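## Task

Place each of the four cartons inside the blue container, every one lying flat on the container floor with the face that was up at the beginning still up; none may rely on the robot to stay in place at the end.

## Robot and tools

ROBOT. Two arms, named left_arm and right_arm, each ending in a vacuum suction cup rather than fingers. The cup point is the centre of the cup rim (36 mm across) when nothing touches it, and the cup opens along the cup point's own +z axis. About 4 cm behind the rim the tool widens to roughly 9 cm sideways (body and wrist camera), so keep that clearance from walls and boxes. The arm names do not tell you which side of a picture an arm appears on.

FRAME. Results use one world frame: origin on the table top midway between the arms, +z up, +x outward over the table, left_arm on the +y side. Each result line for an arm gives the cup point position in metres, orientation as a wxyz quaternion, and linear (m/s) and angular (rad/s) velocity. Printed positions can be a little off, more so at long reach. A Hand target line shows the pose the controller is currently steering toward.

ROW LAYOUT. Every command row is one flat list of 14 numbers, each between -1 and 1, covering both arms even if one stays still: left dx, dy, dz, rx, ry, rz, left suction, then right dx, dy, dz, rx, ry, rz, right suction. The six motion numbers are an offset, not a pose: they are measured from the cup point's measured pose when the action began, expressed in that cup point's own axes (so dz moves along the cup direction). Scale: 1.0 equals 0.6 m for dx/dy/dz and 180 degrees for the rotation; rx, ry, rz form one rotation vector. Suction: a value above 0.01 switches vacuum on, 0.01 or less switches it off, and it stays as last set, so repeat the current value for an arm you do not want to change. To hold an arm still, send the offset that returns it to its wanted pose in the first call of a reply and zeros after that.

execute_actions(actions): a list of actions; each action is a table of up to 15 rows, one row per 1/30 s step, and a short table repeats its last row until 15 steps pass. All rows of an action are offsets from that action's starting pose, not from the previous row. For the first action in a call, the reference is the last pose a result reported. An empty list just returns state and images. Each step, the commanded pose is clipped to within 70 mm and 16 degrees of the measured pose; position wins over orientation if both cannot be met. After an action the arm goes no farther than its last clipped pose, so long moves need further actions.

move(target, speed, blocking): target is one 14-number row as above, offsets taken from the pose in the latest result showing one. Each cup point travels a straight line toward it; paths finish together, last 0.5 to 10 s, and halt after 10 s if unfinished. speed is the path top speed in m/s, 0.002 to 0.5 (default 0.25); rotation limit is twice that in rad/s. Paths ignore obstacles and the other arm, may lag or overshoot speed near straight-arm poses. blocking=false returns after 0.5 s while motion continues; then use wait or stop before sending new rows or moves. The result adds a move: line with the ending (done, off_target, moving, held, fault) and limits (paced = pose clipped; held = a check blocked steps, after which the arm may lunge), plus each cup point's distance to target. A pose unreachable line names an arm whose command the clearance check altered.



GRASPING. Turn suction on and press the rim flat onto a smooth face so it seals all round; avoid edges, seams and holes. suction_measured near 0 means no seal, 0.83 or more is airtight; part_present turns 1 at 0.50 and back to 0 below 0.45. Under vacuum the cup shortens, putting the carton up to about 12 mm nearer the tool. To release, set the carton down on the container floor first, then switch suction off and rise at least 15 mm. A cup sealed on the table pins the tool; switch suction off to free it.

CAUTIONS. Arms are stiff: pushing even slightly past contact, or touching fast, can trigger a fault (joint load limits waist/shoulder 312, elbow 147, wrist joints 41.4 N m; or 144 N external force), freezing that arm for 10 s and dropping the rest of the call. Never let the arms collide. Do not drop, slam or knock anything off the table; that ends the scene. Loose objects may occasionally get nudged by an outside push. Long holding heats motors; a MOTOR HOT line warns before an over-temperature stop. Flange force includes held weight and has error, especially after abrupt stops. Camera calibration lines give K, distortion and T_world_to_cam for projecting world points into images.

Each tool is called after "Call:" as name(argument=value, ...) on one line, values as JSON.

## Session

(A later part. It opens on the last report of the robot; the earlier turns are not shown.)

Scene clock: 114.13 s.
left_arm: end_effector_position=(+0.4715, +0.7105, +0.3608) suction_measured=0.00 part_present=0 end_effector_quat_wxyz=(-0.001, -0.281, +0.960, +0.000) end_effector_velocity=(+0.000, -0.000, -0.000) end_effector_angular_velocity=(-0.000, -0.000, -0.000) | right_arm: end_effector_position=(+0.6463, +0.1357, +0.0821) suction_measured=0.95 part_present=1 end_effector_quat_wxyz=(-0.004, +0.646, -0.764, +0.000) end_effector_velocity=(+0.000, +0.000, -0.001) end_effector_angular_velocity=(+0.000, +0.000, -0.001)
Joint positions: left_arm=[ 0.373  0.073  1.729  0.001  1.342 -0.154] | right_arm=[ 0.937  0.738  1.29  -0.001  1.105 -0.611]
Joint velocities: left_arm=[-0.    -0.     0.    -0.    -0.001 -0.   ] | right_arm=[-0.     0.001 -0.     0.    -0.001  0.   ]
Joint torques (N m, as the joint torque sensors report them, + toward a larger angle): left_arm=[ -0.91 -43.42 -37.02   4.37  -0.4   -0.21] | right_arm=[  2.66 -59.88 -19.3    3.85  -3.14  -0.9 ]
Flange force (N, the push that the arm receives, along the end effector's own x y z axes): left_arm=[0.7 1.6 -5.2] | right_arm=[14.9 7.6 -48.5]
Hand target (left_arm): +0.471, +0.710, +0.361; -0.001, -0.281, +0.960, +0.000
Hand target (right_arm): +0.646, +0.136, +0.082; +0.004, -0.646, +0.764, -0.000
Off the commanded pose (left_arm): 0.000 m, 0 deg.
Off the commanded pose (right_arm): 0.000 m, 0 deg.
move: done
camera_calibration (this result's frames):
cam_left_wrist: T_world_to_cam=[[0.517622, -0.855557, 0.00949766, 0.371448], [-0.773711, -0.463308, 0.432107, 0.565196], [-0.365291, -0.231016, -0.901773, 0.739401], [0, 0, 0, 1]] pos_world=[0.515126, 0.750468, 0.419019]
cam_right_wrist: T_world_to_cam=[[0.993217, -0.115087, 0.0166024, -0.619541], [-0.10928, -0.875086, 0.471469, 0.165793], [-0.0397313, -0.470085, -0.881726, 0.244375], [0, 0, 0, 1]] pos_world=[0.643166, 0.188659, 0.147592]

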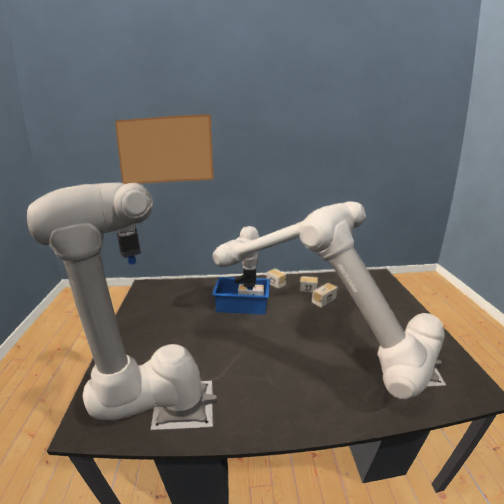

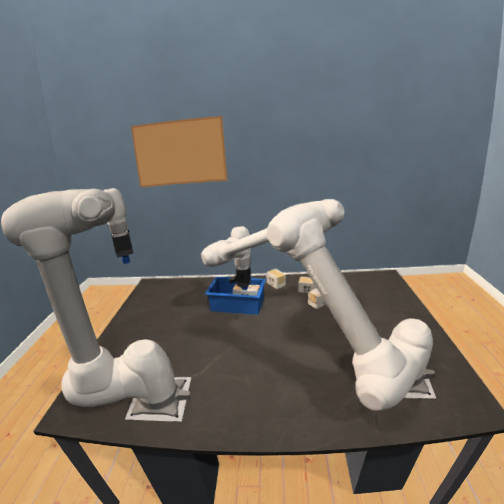

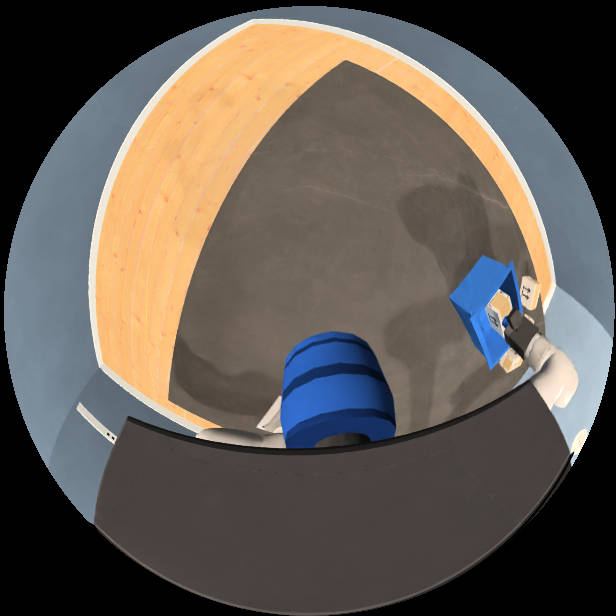

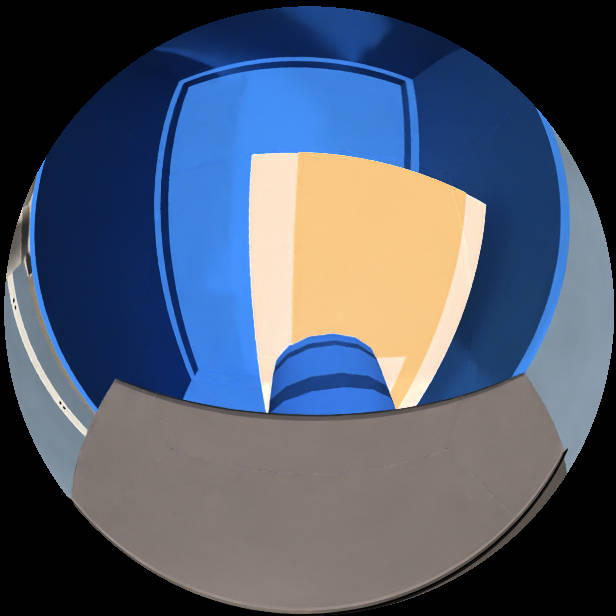

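Call:
move(target=[0,0,0,0,0,0,0,0.008,-0.005,-0.003,0,0,0,1], speed=0.01)

Call:
move(target=[0,0,0,0,0,0,0,0,0,0,0,0,0,0])

Call:
move(target=[0,0,0,0,0,0,0,0,0,-0.25,0,0,0,0])

Scene clock: 120.43 s.
left_arm: end_effector_position=(+0.4715, +0.7105, +0.3608) suction_measured=0.00 part_present=0 end_effector_quat_wxyz=(-0.001, -0.281, +0.960, +0.000) end_effector_velocity=(-0.000, -0.000, +0.000) end_effector_angular_velocity=(-0.000, -0.000, -0.000) | right_arm: end_effector_position=(+0.6485, +0.1305, +0.0839) suction_measured=0.95 part_present=1 end_effector_quat_wxyz=(-0.004, +0.646, -0.764, +0.000) end_effector_velocity=(-0.001, +0.001, +0.000) end_effector_angular_velocity=(+0.001, +0.000, +0.002)
Joint positions: left_arm=[ 0.373  0.073  1.729  0.001  1.342 -0.154] | right_arm=[ 0.931  0.734  1.295 -0.001  1.104 -0.616]
Joint velocities: left_arm=[ 0.    -0.    -0.    -0.     0.     0.001] | right_arm=[ 0.002 -0.     0.     0.001 -0.    -0.001]
Joint torques (N m, as the joint torque sensors report them, + toward a larger angle): left_arm=[ -2.53 -43.87 -36.75   4.27  -0.26  -0.18] | right_arm=[   3.11 -103.37  -38.95    3.77    0.05   -0.93]
Flange force (N, the push that the arm receives, along the end effector's own x y z axes): left_arm=[-0.3 4.6 -5.4] | right_arm=[8.8 3.7 1.0]
Hand target (left_arm): +0.471, +0.710, +0.361; -0.001, -0.281, +0.960, +0.000
Hand target (right_arm): +0.648, +0.130, +0.084; +0.004, -0.646, +0.764, -0.000
Off the commanded pose (left_arm): 0.000 m, 0 deg.
Off the commanded pose (right_arm): 0.000 m, 0 deg.
move: done
camera_calibration (this result's frames):
cam_left_wrist: T_world_to_cam=[[0.517622, -0.855557, 0.00949762, 0.371448], [-0.773712, -0.463308, 0.432107, 0.565196], [-0.365291, -0.231016, -0.901773, 0.739401], [0, 0, 0, 1]] pos_world=[0.515126, 0.750468, 0.419019]
cam_right_wrist: T_world_to_cam=[[0.993219, -0.115079, 0.0165307, -0.622291], [-0.109233, -0.875011, 0.471619, 0.160554], [-0.039809, -0.470226, -0.881648, 0.243575], [0, 0, 0, 1]] pos_world=[0.645305, 0.183409, 0.149313]

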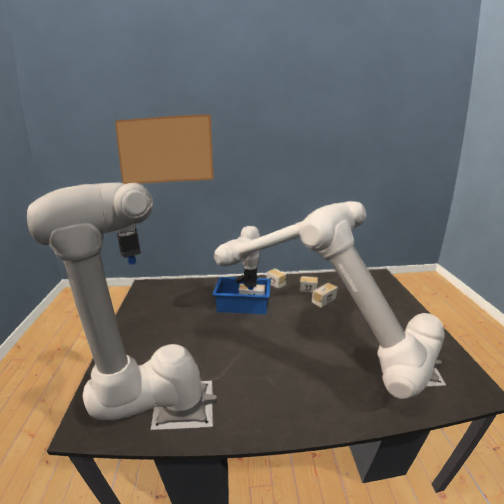

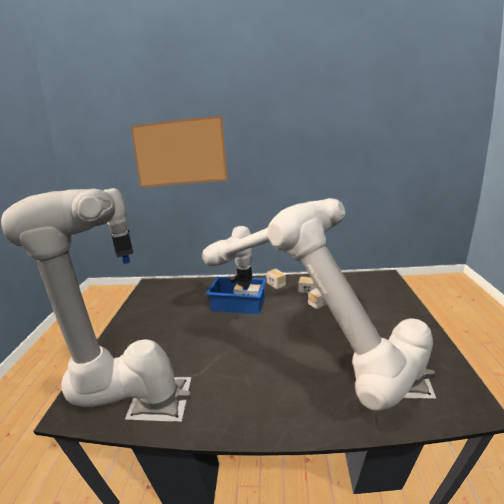

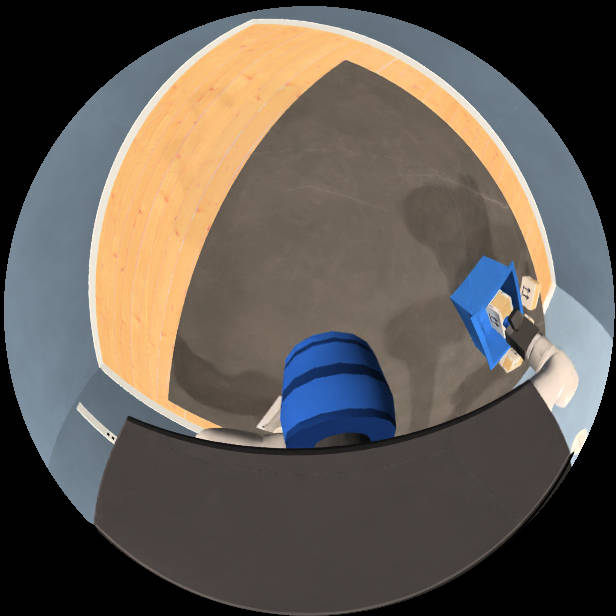

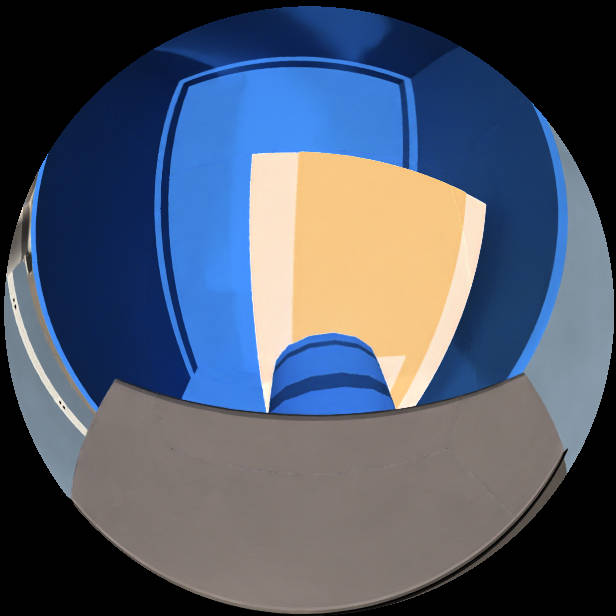

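Scene clock: 120.93 s.
left_arm: end_effector_position=(+0.4715, +0.7105, +0.3608) suction_measured=0.00 part_present=0 end_effector_quat_wxyz=(-0.001, -0.281, +0.960, +0.000) end_effector_velocity=(+0.001, -0.000, +0.000) end_effector_angular_velocity=(+0.001, -0.004, -0.001) | right_arm: end_effector_position=(+0.6485, +0.1305, +0.0839) suction_measured=0.01 part_present=0 end_effector_quat_wxyz=(-0.004, +0.646, -0.764, +0.000) end_effector_velocity=(-0.000, +0.001, -0.000) end_effector_angular_velocity=(+0.001, -0.001, +0.001)
Joint positions: left_arm=[ 0.373  0.073  1.729  0.001  1.342 -0.154] | right_arm=[ 0.931  0.734  1.295 -0.001  1.104 -0.616]
Joint velocities: left_arm=[-0.001 -0.    -0.    -0.001 -0.003  0.   ] | right_arm=[ 0.001  0.001 -0.001  0.    -0.001 -0.   ]
Joint torques (N m, as the joint torque sensors report them, + toward a larger angle): left_arm=[ -1.14 -43.41 -36.23   4.4   -0.33  -0.27] | right_arm=[  4.16 -89.97 -30.53   3.88   0.31  -0.92]
Flange force (N, the push that the arm receives, along the end effector's own x y z axes): left_arm=[-0.3 2.3 -6.4] | right_arm=[7.6 1.0 -14.0]
Hand target (left_arm): +0.471, +0.710, +0.361; -0.001, -0.281, +0.960, +0.000
Hand target (right_arm): +0.648, +0.130, +0.084; +0.004, -0.646, +0.764, -0.000
Off the commanded pose (left_arm): 0.000 m, 0 deg.
Off the commanded pose (right_arm): 0.000 m, 0 deg.
move: done
camera_calibration (this result's frames):
cam_left_wrist: T_world_to_cam=[[0.517622, -0.855557, 0.00949758, 0.371448], [-0.773712, -0.463308, 0.432106, 0.565196], [-0.365291, -0.231016, -0.901773, 0.739401], [0, 0, 0, 1]] pos_world=[0.515126, 0.750468, 0.419019]
cam_right_wrist: T_world_to_cam=[[0.993218, -0.115076, 0.0165794, -0.622302], [-0.109255, -0.875037, 0.471565, 0.160538], [-0.0397581, -0.470178, -0.881676, 0.243603], [0, 0, 0, 1]] pos_world=[0.645307, 0.183402, 0.149392]

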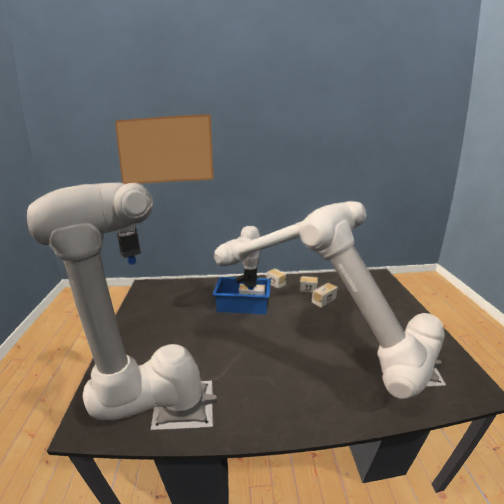

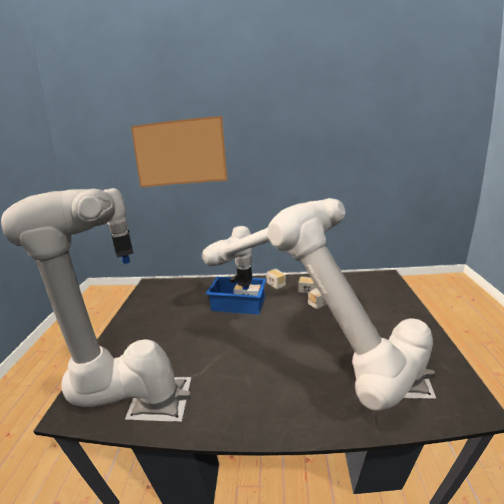

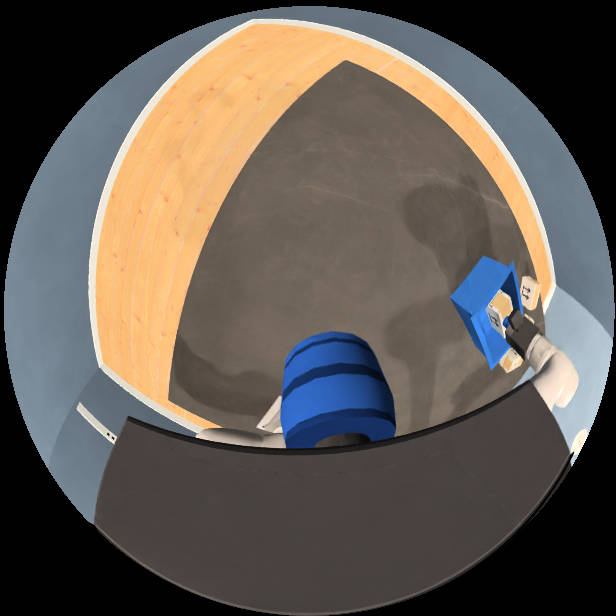

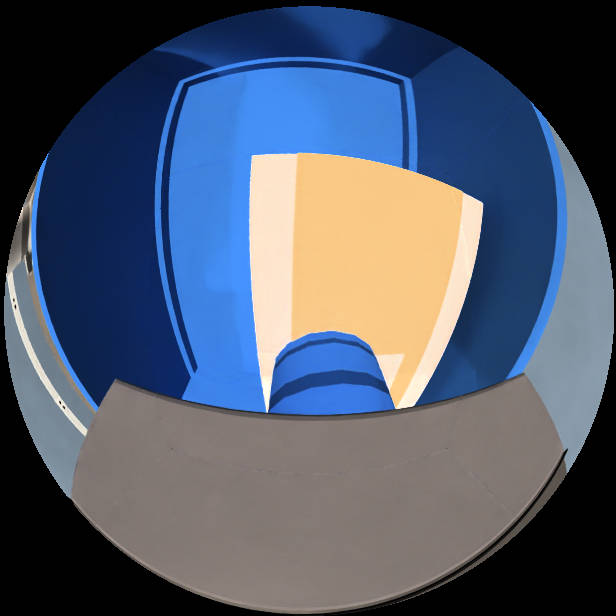

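Scene clock: 121.97 s.
left_arm: end_effector_position=(+0.4715, +0.7105, +0.3608) suction_measured=0.00 part_present=0 end_effector_quat_wxyz=(-0.001, -0.281, +0.960, +0.000) end_effector_velocity=(-0.000, -0.001, +0.001) end_effector_angular_velocity=(-0.000, -0.002, -0.001) | right_arm: end_effector_position=(+0.6475, +0.1295, +0.2339) suction_measured=0.01 part_present=0 end_effector_quat_wxyz=(-0.004, +0.646, -0.764, +0.000) end_effector_velocity=(+0.000, -0.001, +0.000) end_effector_angular_velocity=(-0.001, +0.001, -0.002)
Joint positions: left_arm=[ 0.373  0.073  1.729  0.001  1.342 -0.154] | right_arm=[ 0.931  0.644  1.167 -0.001  1.323 -0.616]
Joint velocities: left_arm=[-0.001 -0.002  0.    -0.001 -0.     0.001] | right_arm=[-0.002 -0.001  0.001  0.001  0.002  0.   ]
Joint torques (N m, as the joint torque sensors report them, + toward a larger angle): left_arm=[ -1.26 -43.79 -36.01   4.36  -0.48  -0.16] | right_arm=[  3.03 -96.2  -40.15   4.05   0.19  -0.74]
Flange force (N, the push that the arm receives, along the end effector's own x y z axes): left_arm=[-1.3 2.3 -6.7] | right_arm=[10.6 3.1 -0.1]
Hand target (left_arm): +0.471, +0.710, +0.361; -0.001, -0.281, +0.960, +0.000
Hand target (right_arm): +0.647, +0.130, +0.234; +0.004, -0.646, +0.764, -0.000
Off the commanded pose (left_arm): 0.000 m, 0 deg.
Off the commanded pose (right_arm): 0.000 m, 0 deg.
move: done
camera_calibration (this result's frames):
cam_left_wrist: T_world_to_cam=[[0.517622, -0.855557, 0.0094976, 0.371448], [-0.773712, -0.463308, 0.432107, 0.565196], [-0.365291, -0.231016, -0.901773, 0.739401], [0, 0, 0, 1]] pos_world=[0.515126, 0.750468, 0.419019]
cam_right_wrist: T_world_to_cam=[[0.993193, -0.115288, 0.016622, -0.623933], [-0.109458, -0.87497, 0.471643, 0.0889727], [-0.039831, -0.470252, -0.881633, 0.375356], [0, 0, 0, 1]] pos_world=[0.644376, 0.182428, 0.299334]

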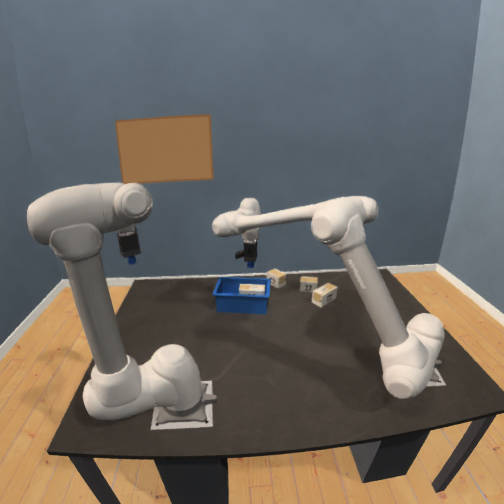

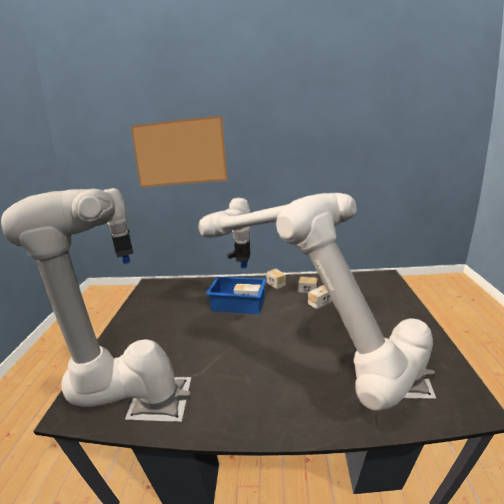

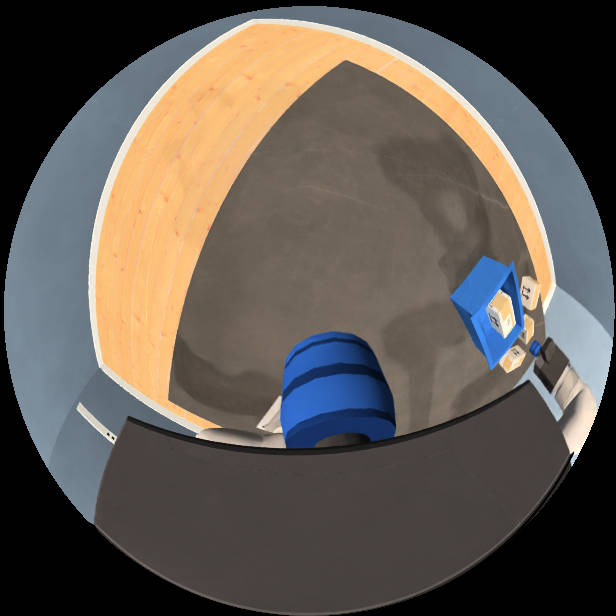

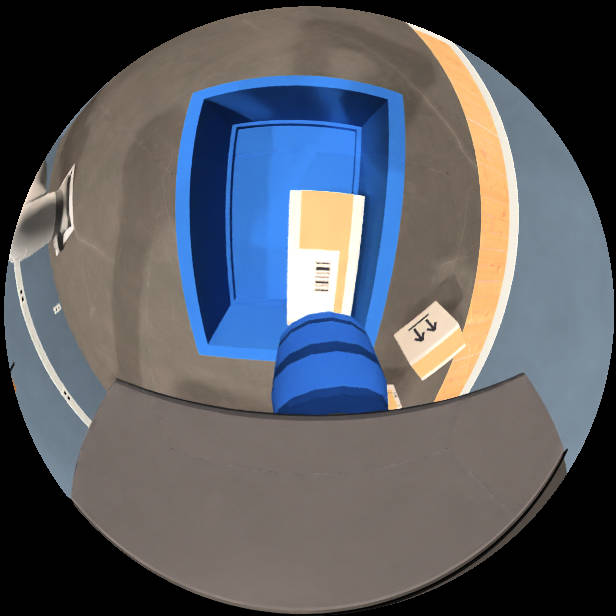

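Call:
move(target=[0,0,0,0,0,0,0,0.686,-0.073,0.084,0,0,-0.253,0], speed=0.35)

Scene clock: 133.40 s.
left_arm: end_effector_position=(+0.4715, +0.7105, +0.3608) suction_measured=0.00 part_present=0 end_effector_quat_wxyz=(-0.001, -0.281, +0.960, +0.000) end_effector_velocity=(+0.000, +0.000, -0.000) end_effector_angular_velocity=(-0.000, -0.001, -0.001) | right_arm: end_effector_position=(+0.6231, -0.2833, +0.1811) suction_measured=0.01 part_present=0 end_effector_quat_wxyz=(-0.003, +0.891, -0.454, +0.002) end_effector_velocity=(-0.001, -0.001, -0.001) end_effector_angular_velocity=(+0.001, +0.001, +0.002)
Joint positions: left_arm=[ 0.373  0.073  1.729  0.001  1.342 -0.154] | right_arm=[ 0.502  0.277  1.83   0.002  1.026 -1.842]
Joint velocities: left_arm=[ 0.001  0.     0.    -0.001 -0.001  0.001] | right_arm=[-0.001 -0.     0.002  0.001 -0.001 -0.004]
Joint torques (N m, as the joint torque sensors report them, + toward a larger angle): left_arm=[ -1.19 -43.33 -36.67   4.55  -0.33  -0.25] | right_arm=[  3.11 -62.16 -34.91   3.57   0.2   -1.11]
Flange force (N, the push that the arm receives, along the end effector's own x y z axes): left_arm=[0.7 2.7 -5.5] | right_arm=[2.1 2.0 -0.1]
Hand target (left_arm): +0.471, +0.710, +0.361; -0.001, -0.281, +0.960, +0.000
Hand target (right_arm): +0.623, -0.283, +0.181; -0.004, +0.891, -0.454, +0.002
Off the commanded pose (left_arm): 0.000 m, 0 deg.
Off the commanded pose (right_arm): 0.000 m, 0 deg.
move: done
camera_calibration (this result's frames):
cam_left_wrist: T_world_to_cam=[[0.517622, -0.855557, 0.00949763, 0.371448], [-0.773712, -0.463308, 0.432107, 0.565196], [-0.365291, -0.231016, -0.901773, 0.739401], [0, 0, 0, 1]] pos_world=[0.515126, 0.750468, 0.419019]
cam_right_wrist: T_world_to_cam=[[0.777718, 0.628339, 0.0185549, -0.301743], [0.545157, -0.688869, 0.477769, -0.606248], [0.312983, -0.361454, -0.87829, -0.0559456], [0, 0, 0, 1]] pos_world=[0.582681, -0.24825, 0.246108]

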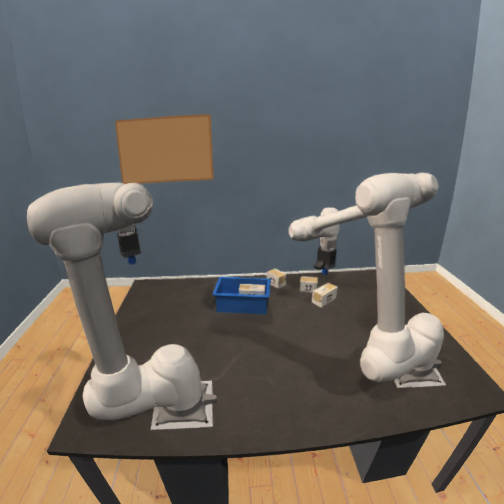

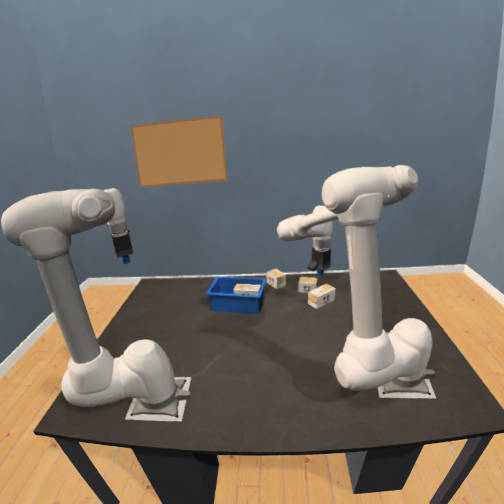

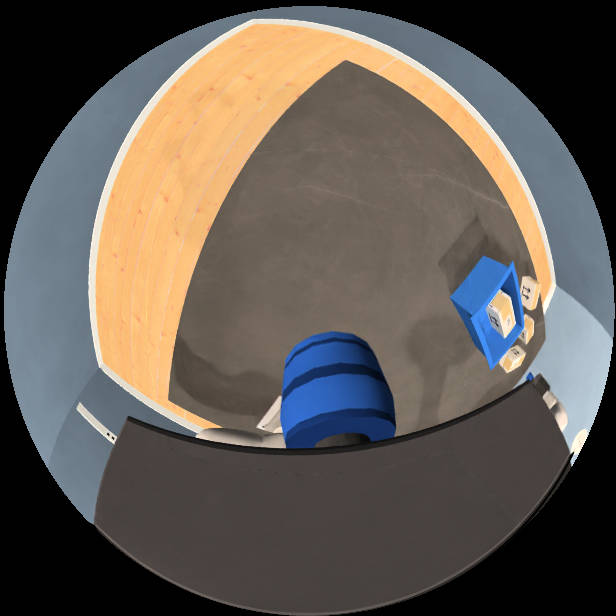

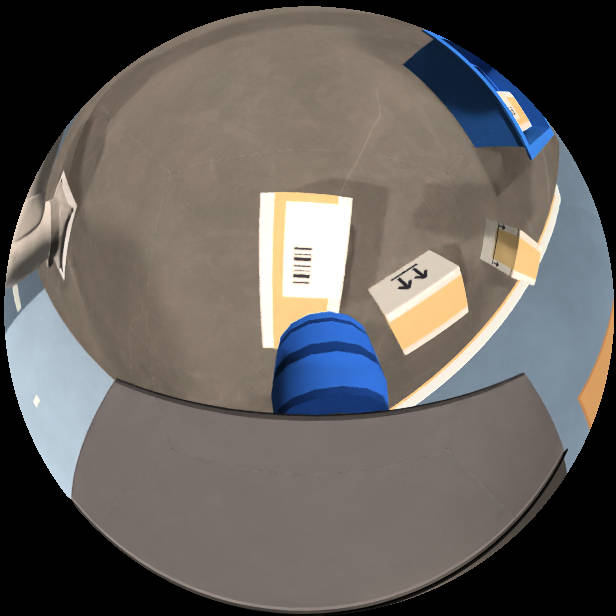

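Call:
move(target=[0,0,0,0,0,0,0,0.007,0.014,0.145,0,0,0,0])

Call:
move(target=[0,0,0,0,0,0,0,0,0,0.029,0,0,0,1], speed=0.03)

Call:
move(target=[0,0,0,0,0,0,0,0,0,-0.26,0,0,0,1])

Scene clock: 138.43 s.
left_arm: end_effector_position=(+0.4715, +0.7105, +0.3608) suction_measured=0.00 part_present=0 end_effector_quat_wxyz=(-0.001, -0.281, +0.960, +0.000) end_effector_velocity=(-0.001, -0.000, +0.000) end_effector_angular_velocity=(-0.001, +0.001, -0.001) | right_arm: end_effector_position=(+0.6194, -0.2912, +0.0940) suction_measured=0.01 part_present=0 end_effector_quat_wxyz=(-0.004, +0.891, -0.454, +0.002) end_effector_velocity=(-0.000, -0.001, -0.002) end_effector_angular_velocity=(-0.001, +0.002, -0.001)
Joint positions: left_arm=[ 0.373  0.073  1.729  0.001  1.342 -0.154] | right_arm=[ 0.492  0.353  1.913  0.002  0.867 -1.852]
Joint velocities: left_arm=[ 0.    -0.001  0.    -0.001  0.002  0.001] | right_arm=[-0.002  0.002  0.002 -0.    -0.002  0.   ]
Joint torques (N m, as the joint torque sensors report them, + toward a larger angle): left_arm=[ -1.64 -42.84 -36.82   4.44  -0.4   -0.2 ] | right_arm=[  4.16 -64.43 -32.04   3.34  -0.19  -0.78]
Flange force (N, the push that the arm receives, along the end effector's own x y z axes): left_arm=[1.1 3.2 -5.5] | right_arm=[4.6 5.9 -1.5]
Hand target (left_arm): +0.471, +0.710, +0.361; -0.001, -0.281, +0.960, +0.000
Hand target (right_arm): +0.619, -0.291, +0.094; -0.003, +0.891, -0.454, +0.002
Off the commanded pose (left_arm): 0.000 m, 0 deg.
Off the commanded pose (right_arm): 0.000 m, 0 deg.
move: done
camera_calibration (this result's frames):
cam_left_wrist: T_world_to_cam=[[0.517622, -0.855557, 0.00949756, 0.371448], [-0.773711, -0.463308, 0.432107, 0.565196], [-0.365291, -0.231016, -0.901772, 0.739401], [0, 0, 0, 1]] pos_world=[0.515126, 0.750468, 0.419019]
cam_right_wrist: T_world_to_cam=[[0.777645, 0.628428, 0.0186076, -0.292242], [0.545231, -0.688839, 0.477729, -0.568092], [0.313036, -0.361358, -0.87831, -0.134086], [0, 0, 0, 1]] pos_world=[0.578975, -0.256124, 0.159063]

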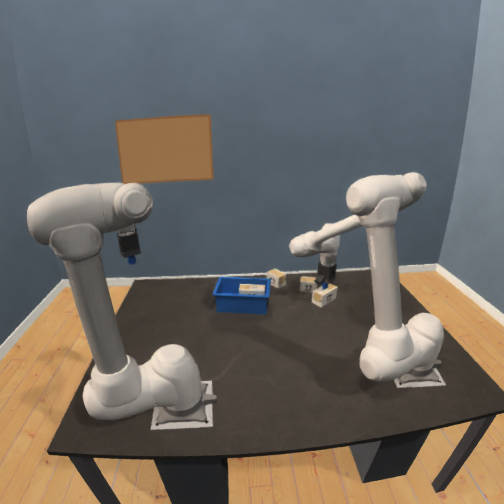

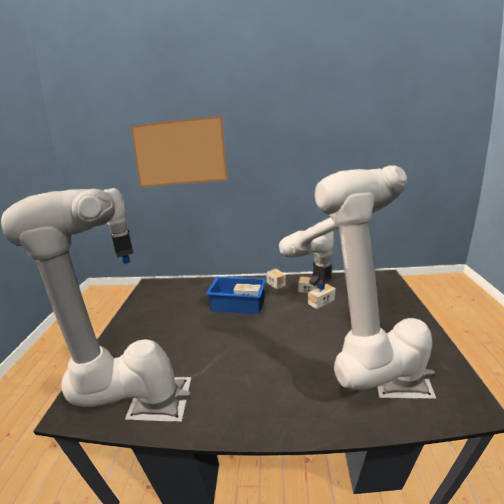

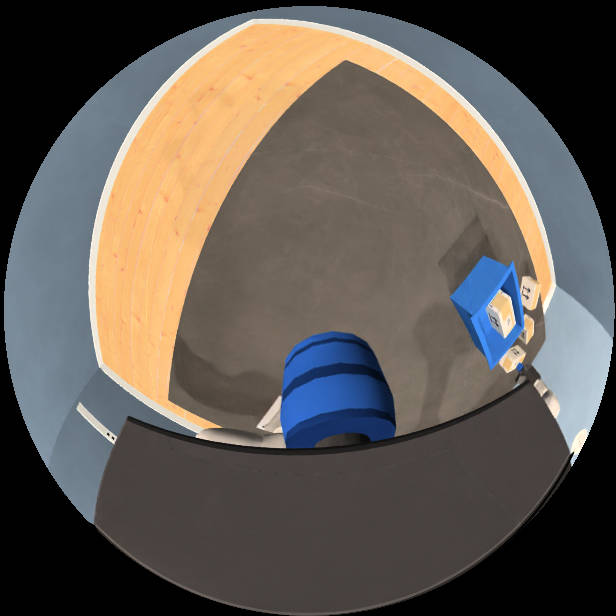

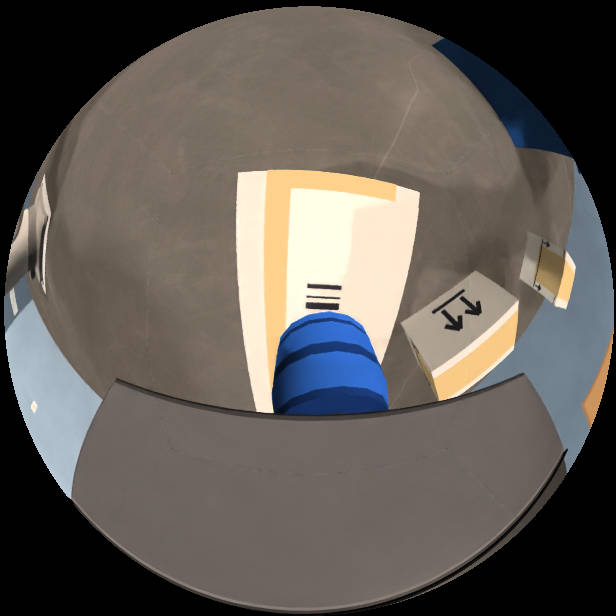

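Scene clock: 139.27 s.
left_arm: end_effector_position=(+0.4715, +0.7105, +0.3608) suction_measured=0.00 part_present=0 end_effector_quat_wxyz=(-0.001, -0.281, +0.960, +0.000) end_effector_velocity=(+0.000, -0.001, -0.000) end_effector_angular_velocity=(-0.001, +0.000, +0.000) | right_arm: end_effector_position=(+0.6195, -0.2912, +0.0766) suction_measured=0.83 part_present=1 end_effector_quat_wxyz=(-0.004, +0.891, -0.454, +0.002) end_effector_velocity=(-0.000, -0.000, -0.001) end_effector_angular_velocity=(+0.000, +0.001, -0.000)
Joint positions: left_arm=[ 0.373  0.073  1.729  0.001  1.342 -0.154] | right_arm=[ 0.492  0.373  1.924  0.002  0.836 -1.852]
Joint velocities: left_arm=[-0.001  0.     0.    -0.001  0.    -0.001] | right_arm=[-0.     0.001  0.001  0.    -0.002 -0.   ]
Joint torques (N m, as the joint torque sensors report them, + toward a larger angle): left_arm=[ -1.59 -42.38 -36.17   4.31  -0.46  -0.04] | right_arm=[  4.13 -65.38 -32.41   2.96   0.23  -0.78]
Flange force (N, the push that the arm receives, along the end effector's own x y z axes): left_arm=[1.0 2.8 -7.0] | right_arm=[2.9 8.4 -0.8]
Hand target (left_arm): +0.471, +0.710, +0.361; -0.001, -0.281, +0.960, +0.000
Hand target (right_arm): +0.619, -0.291, +0.077; -0.004, +0.891, -0.454, +0.002
Off the commanded pose (left_arm): 0.000 m, 0 deg.
Off the commanded pose (right_arm): 0.000 m, 0 deg.
move: done
camera_calibration (this result's frames):
cam_left_wrist: T_world_to_cam=[[0.517622, -0.855557, 0.00949762, 0.371448], [-0.773712, -0.463308, 0.432106, 0.565196], [-0.365291, -0.231016, -0.901773, 0.739401], [0, 0, 0, 1]] pos_world=[0.515126, 0.750468, 0.419019]
cam_right_wrist: T_world_to_cam=[[0.777683, 0.62838, 0.018627, -0.292105], [0.545191, -0.688888, 0.477703, -0.559823], [0.313011, -0.361347, -0.878324, -0.149334], [0, 0, 0, 1]] pos_world=[0.579119, -0.256064, 0.141707]

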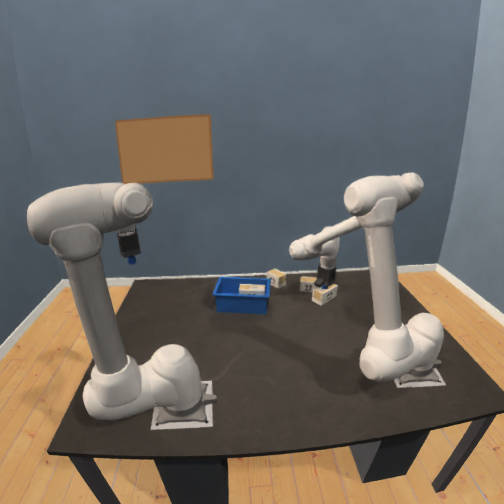

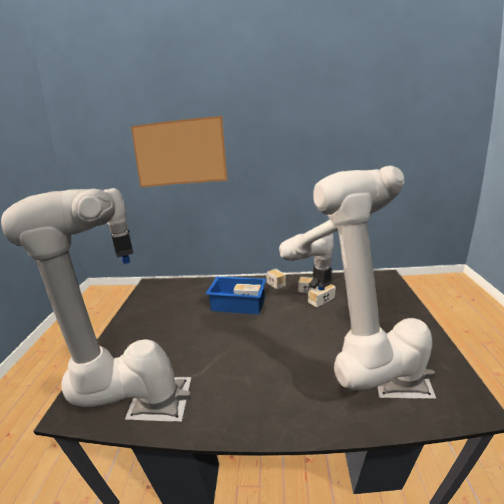

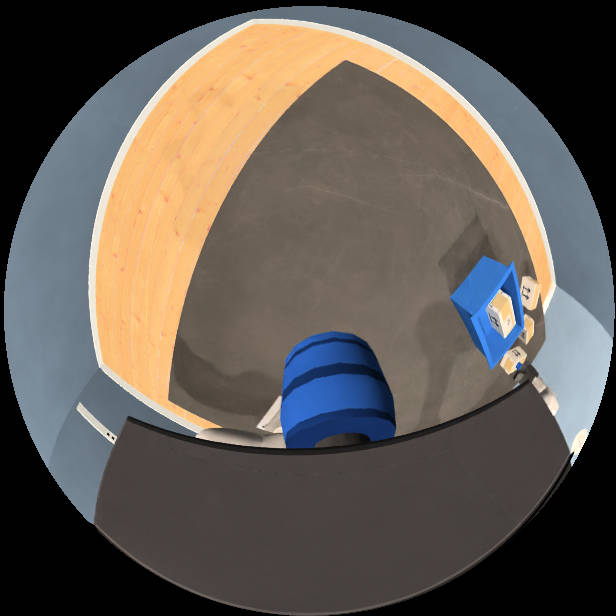

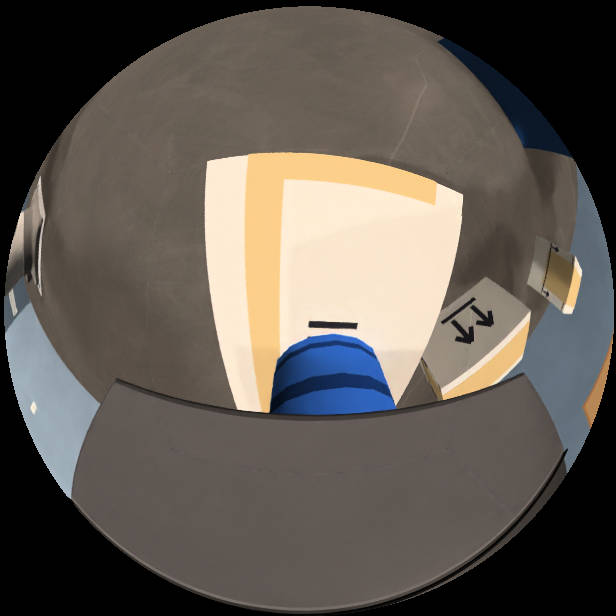

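Scene clock: 140.33 s.
left_arm: end_effector_position=(+0.4715, +0.7105, +0.3608) suction_measured=0.00 part_present=0 end_effector_quat_wxyz=(-0.001, -0.281, +0.960, +0.000) end_effector_velocity=(+0.000, +0.001, -0.000) end_effector_angular_velocity=(-0.000, +0.001, +0.000) | right_arm: end_effector_position=(+0.6184, -0.2920, +0.2327) suction_measured=0.95 part_present=1 end_effector_quat_wxyz=(-0.003, +0.891, -0.454, +0.002) end_effector_velocity=(+0.000, -0.001, +0.002) end_effector_angular_velocity=(-0.001, -0.002, -0.001)
Joint positions: left_arm=[ 0.373  0.073  1.729  0.001  1.342 -0.154] | right_arm=[ 0.492  0.226  1.793  0.002  1.115 -1.852]
Joint velocities: left_arm=[ 0.001  0.001 -0.     0.     0.     0.   ] | right_arm=[-0.001 -0.002 -0.    -0.001  0.001  0.   ]
Joint torques (N m, as the joint torque sensors report them, + toward a larger angle): left_arm=[ -1.69 -43.25 -36.51   4.26  -0.33  -0.23] | right_arm=[  4.76 -60.06 -39.42   3.82   0.18  -1.02]
Flange force (N, the push that the arm receives, along the end effector's own x y z axes): left_arm=[0.3 3.5 -5.9] | right_arm=[4.9 6.1 4.4]
Hand target (left_arm): +0.471, +0.710, +0.361; -0.001, -0.281, +0.960, +0.000
Hand target (right_arm): +0.618, -0.292, +0.233; -0.003, +0.891, -0.454, +0.002
Off the commanded pose (left_arm): 0.000 m, 0 deg.
Off the commanded pose (right_arm): 0.000 m, 0 deg.
move: done
camera_calibration (this result's frames):
cam_left_wrist: T_world_to_cam=[[0.517622, -0.855556, 0.00949758, 0.371447], [-0.773711, -0.463308, 0.432107, 0.565196], [-0.365291, -0.231017, -0.901772, 0.739401], [0, 0, 0, 1]] pos_world=[0.515126, 0.750468, 0.419018]
cam_right_wrist: T_world_to_cam=[[0.777802, 0.628236, 0.01853, -0.293693], [0.545054, -0.688911, 0.477827, -0.634273], [0.312954, -0.361555, -0.878258, -0.0123075], [0, 0, 0, 1]] pos_world=[0.578, -0.256899, 0.297706]

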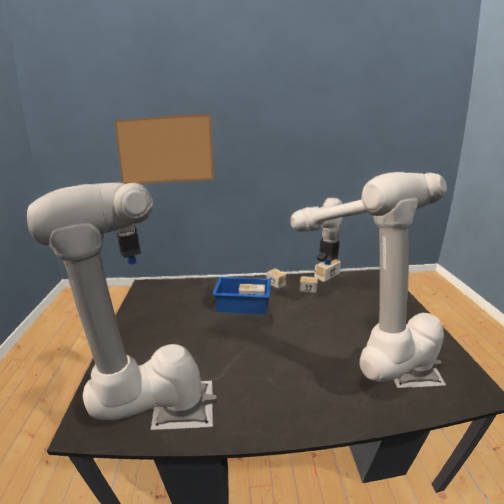

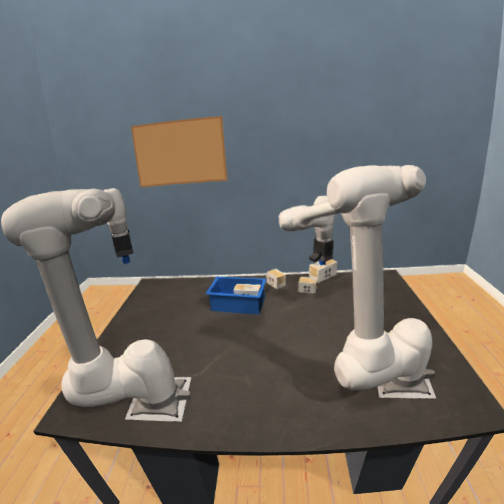

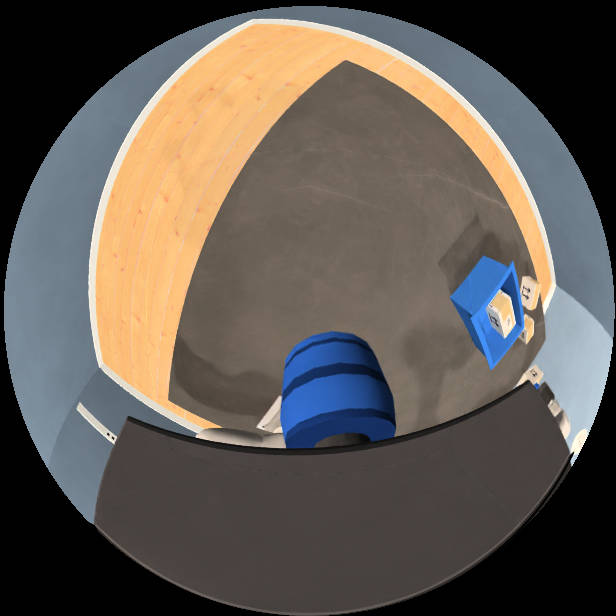

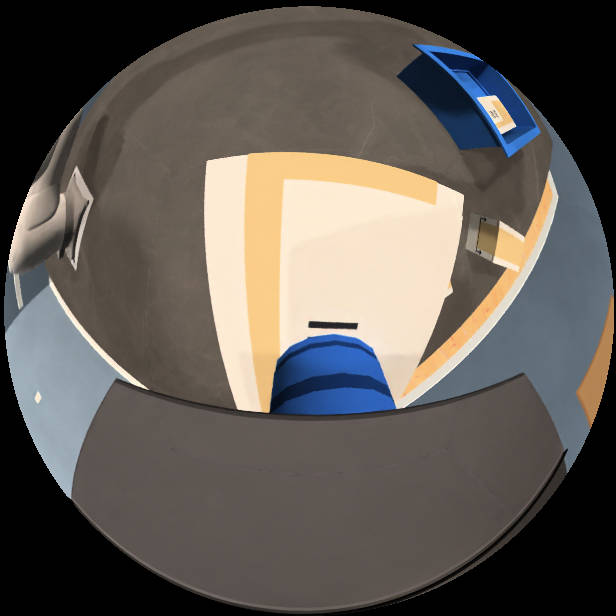

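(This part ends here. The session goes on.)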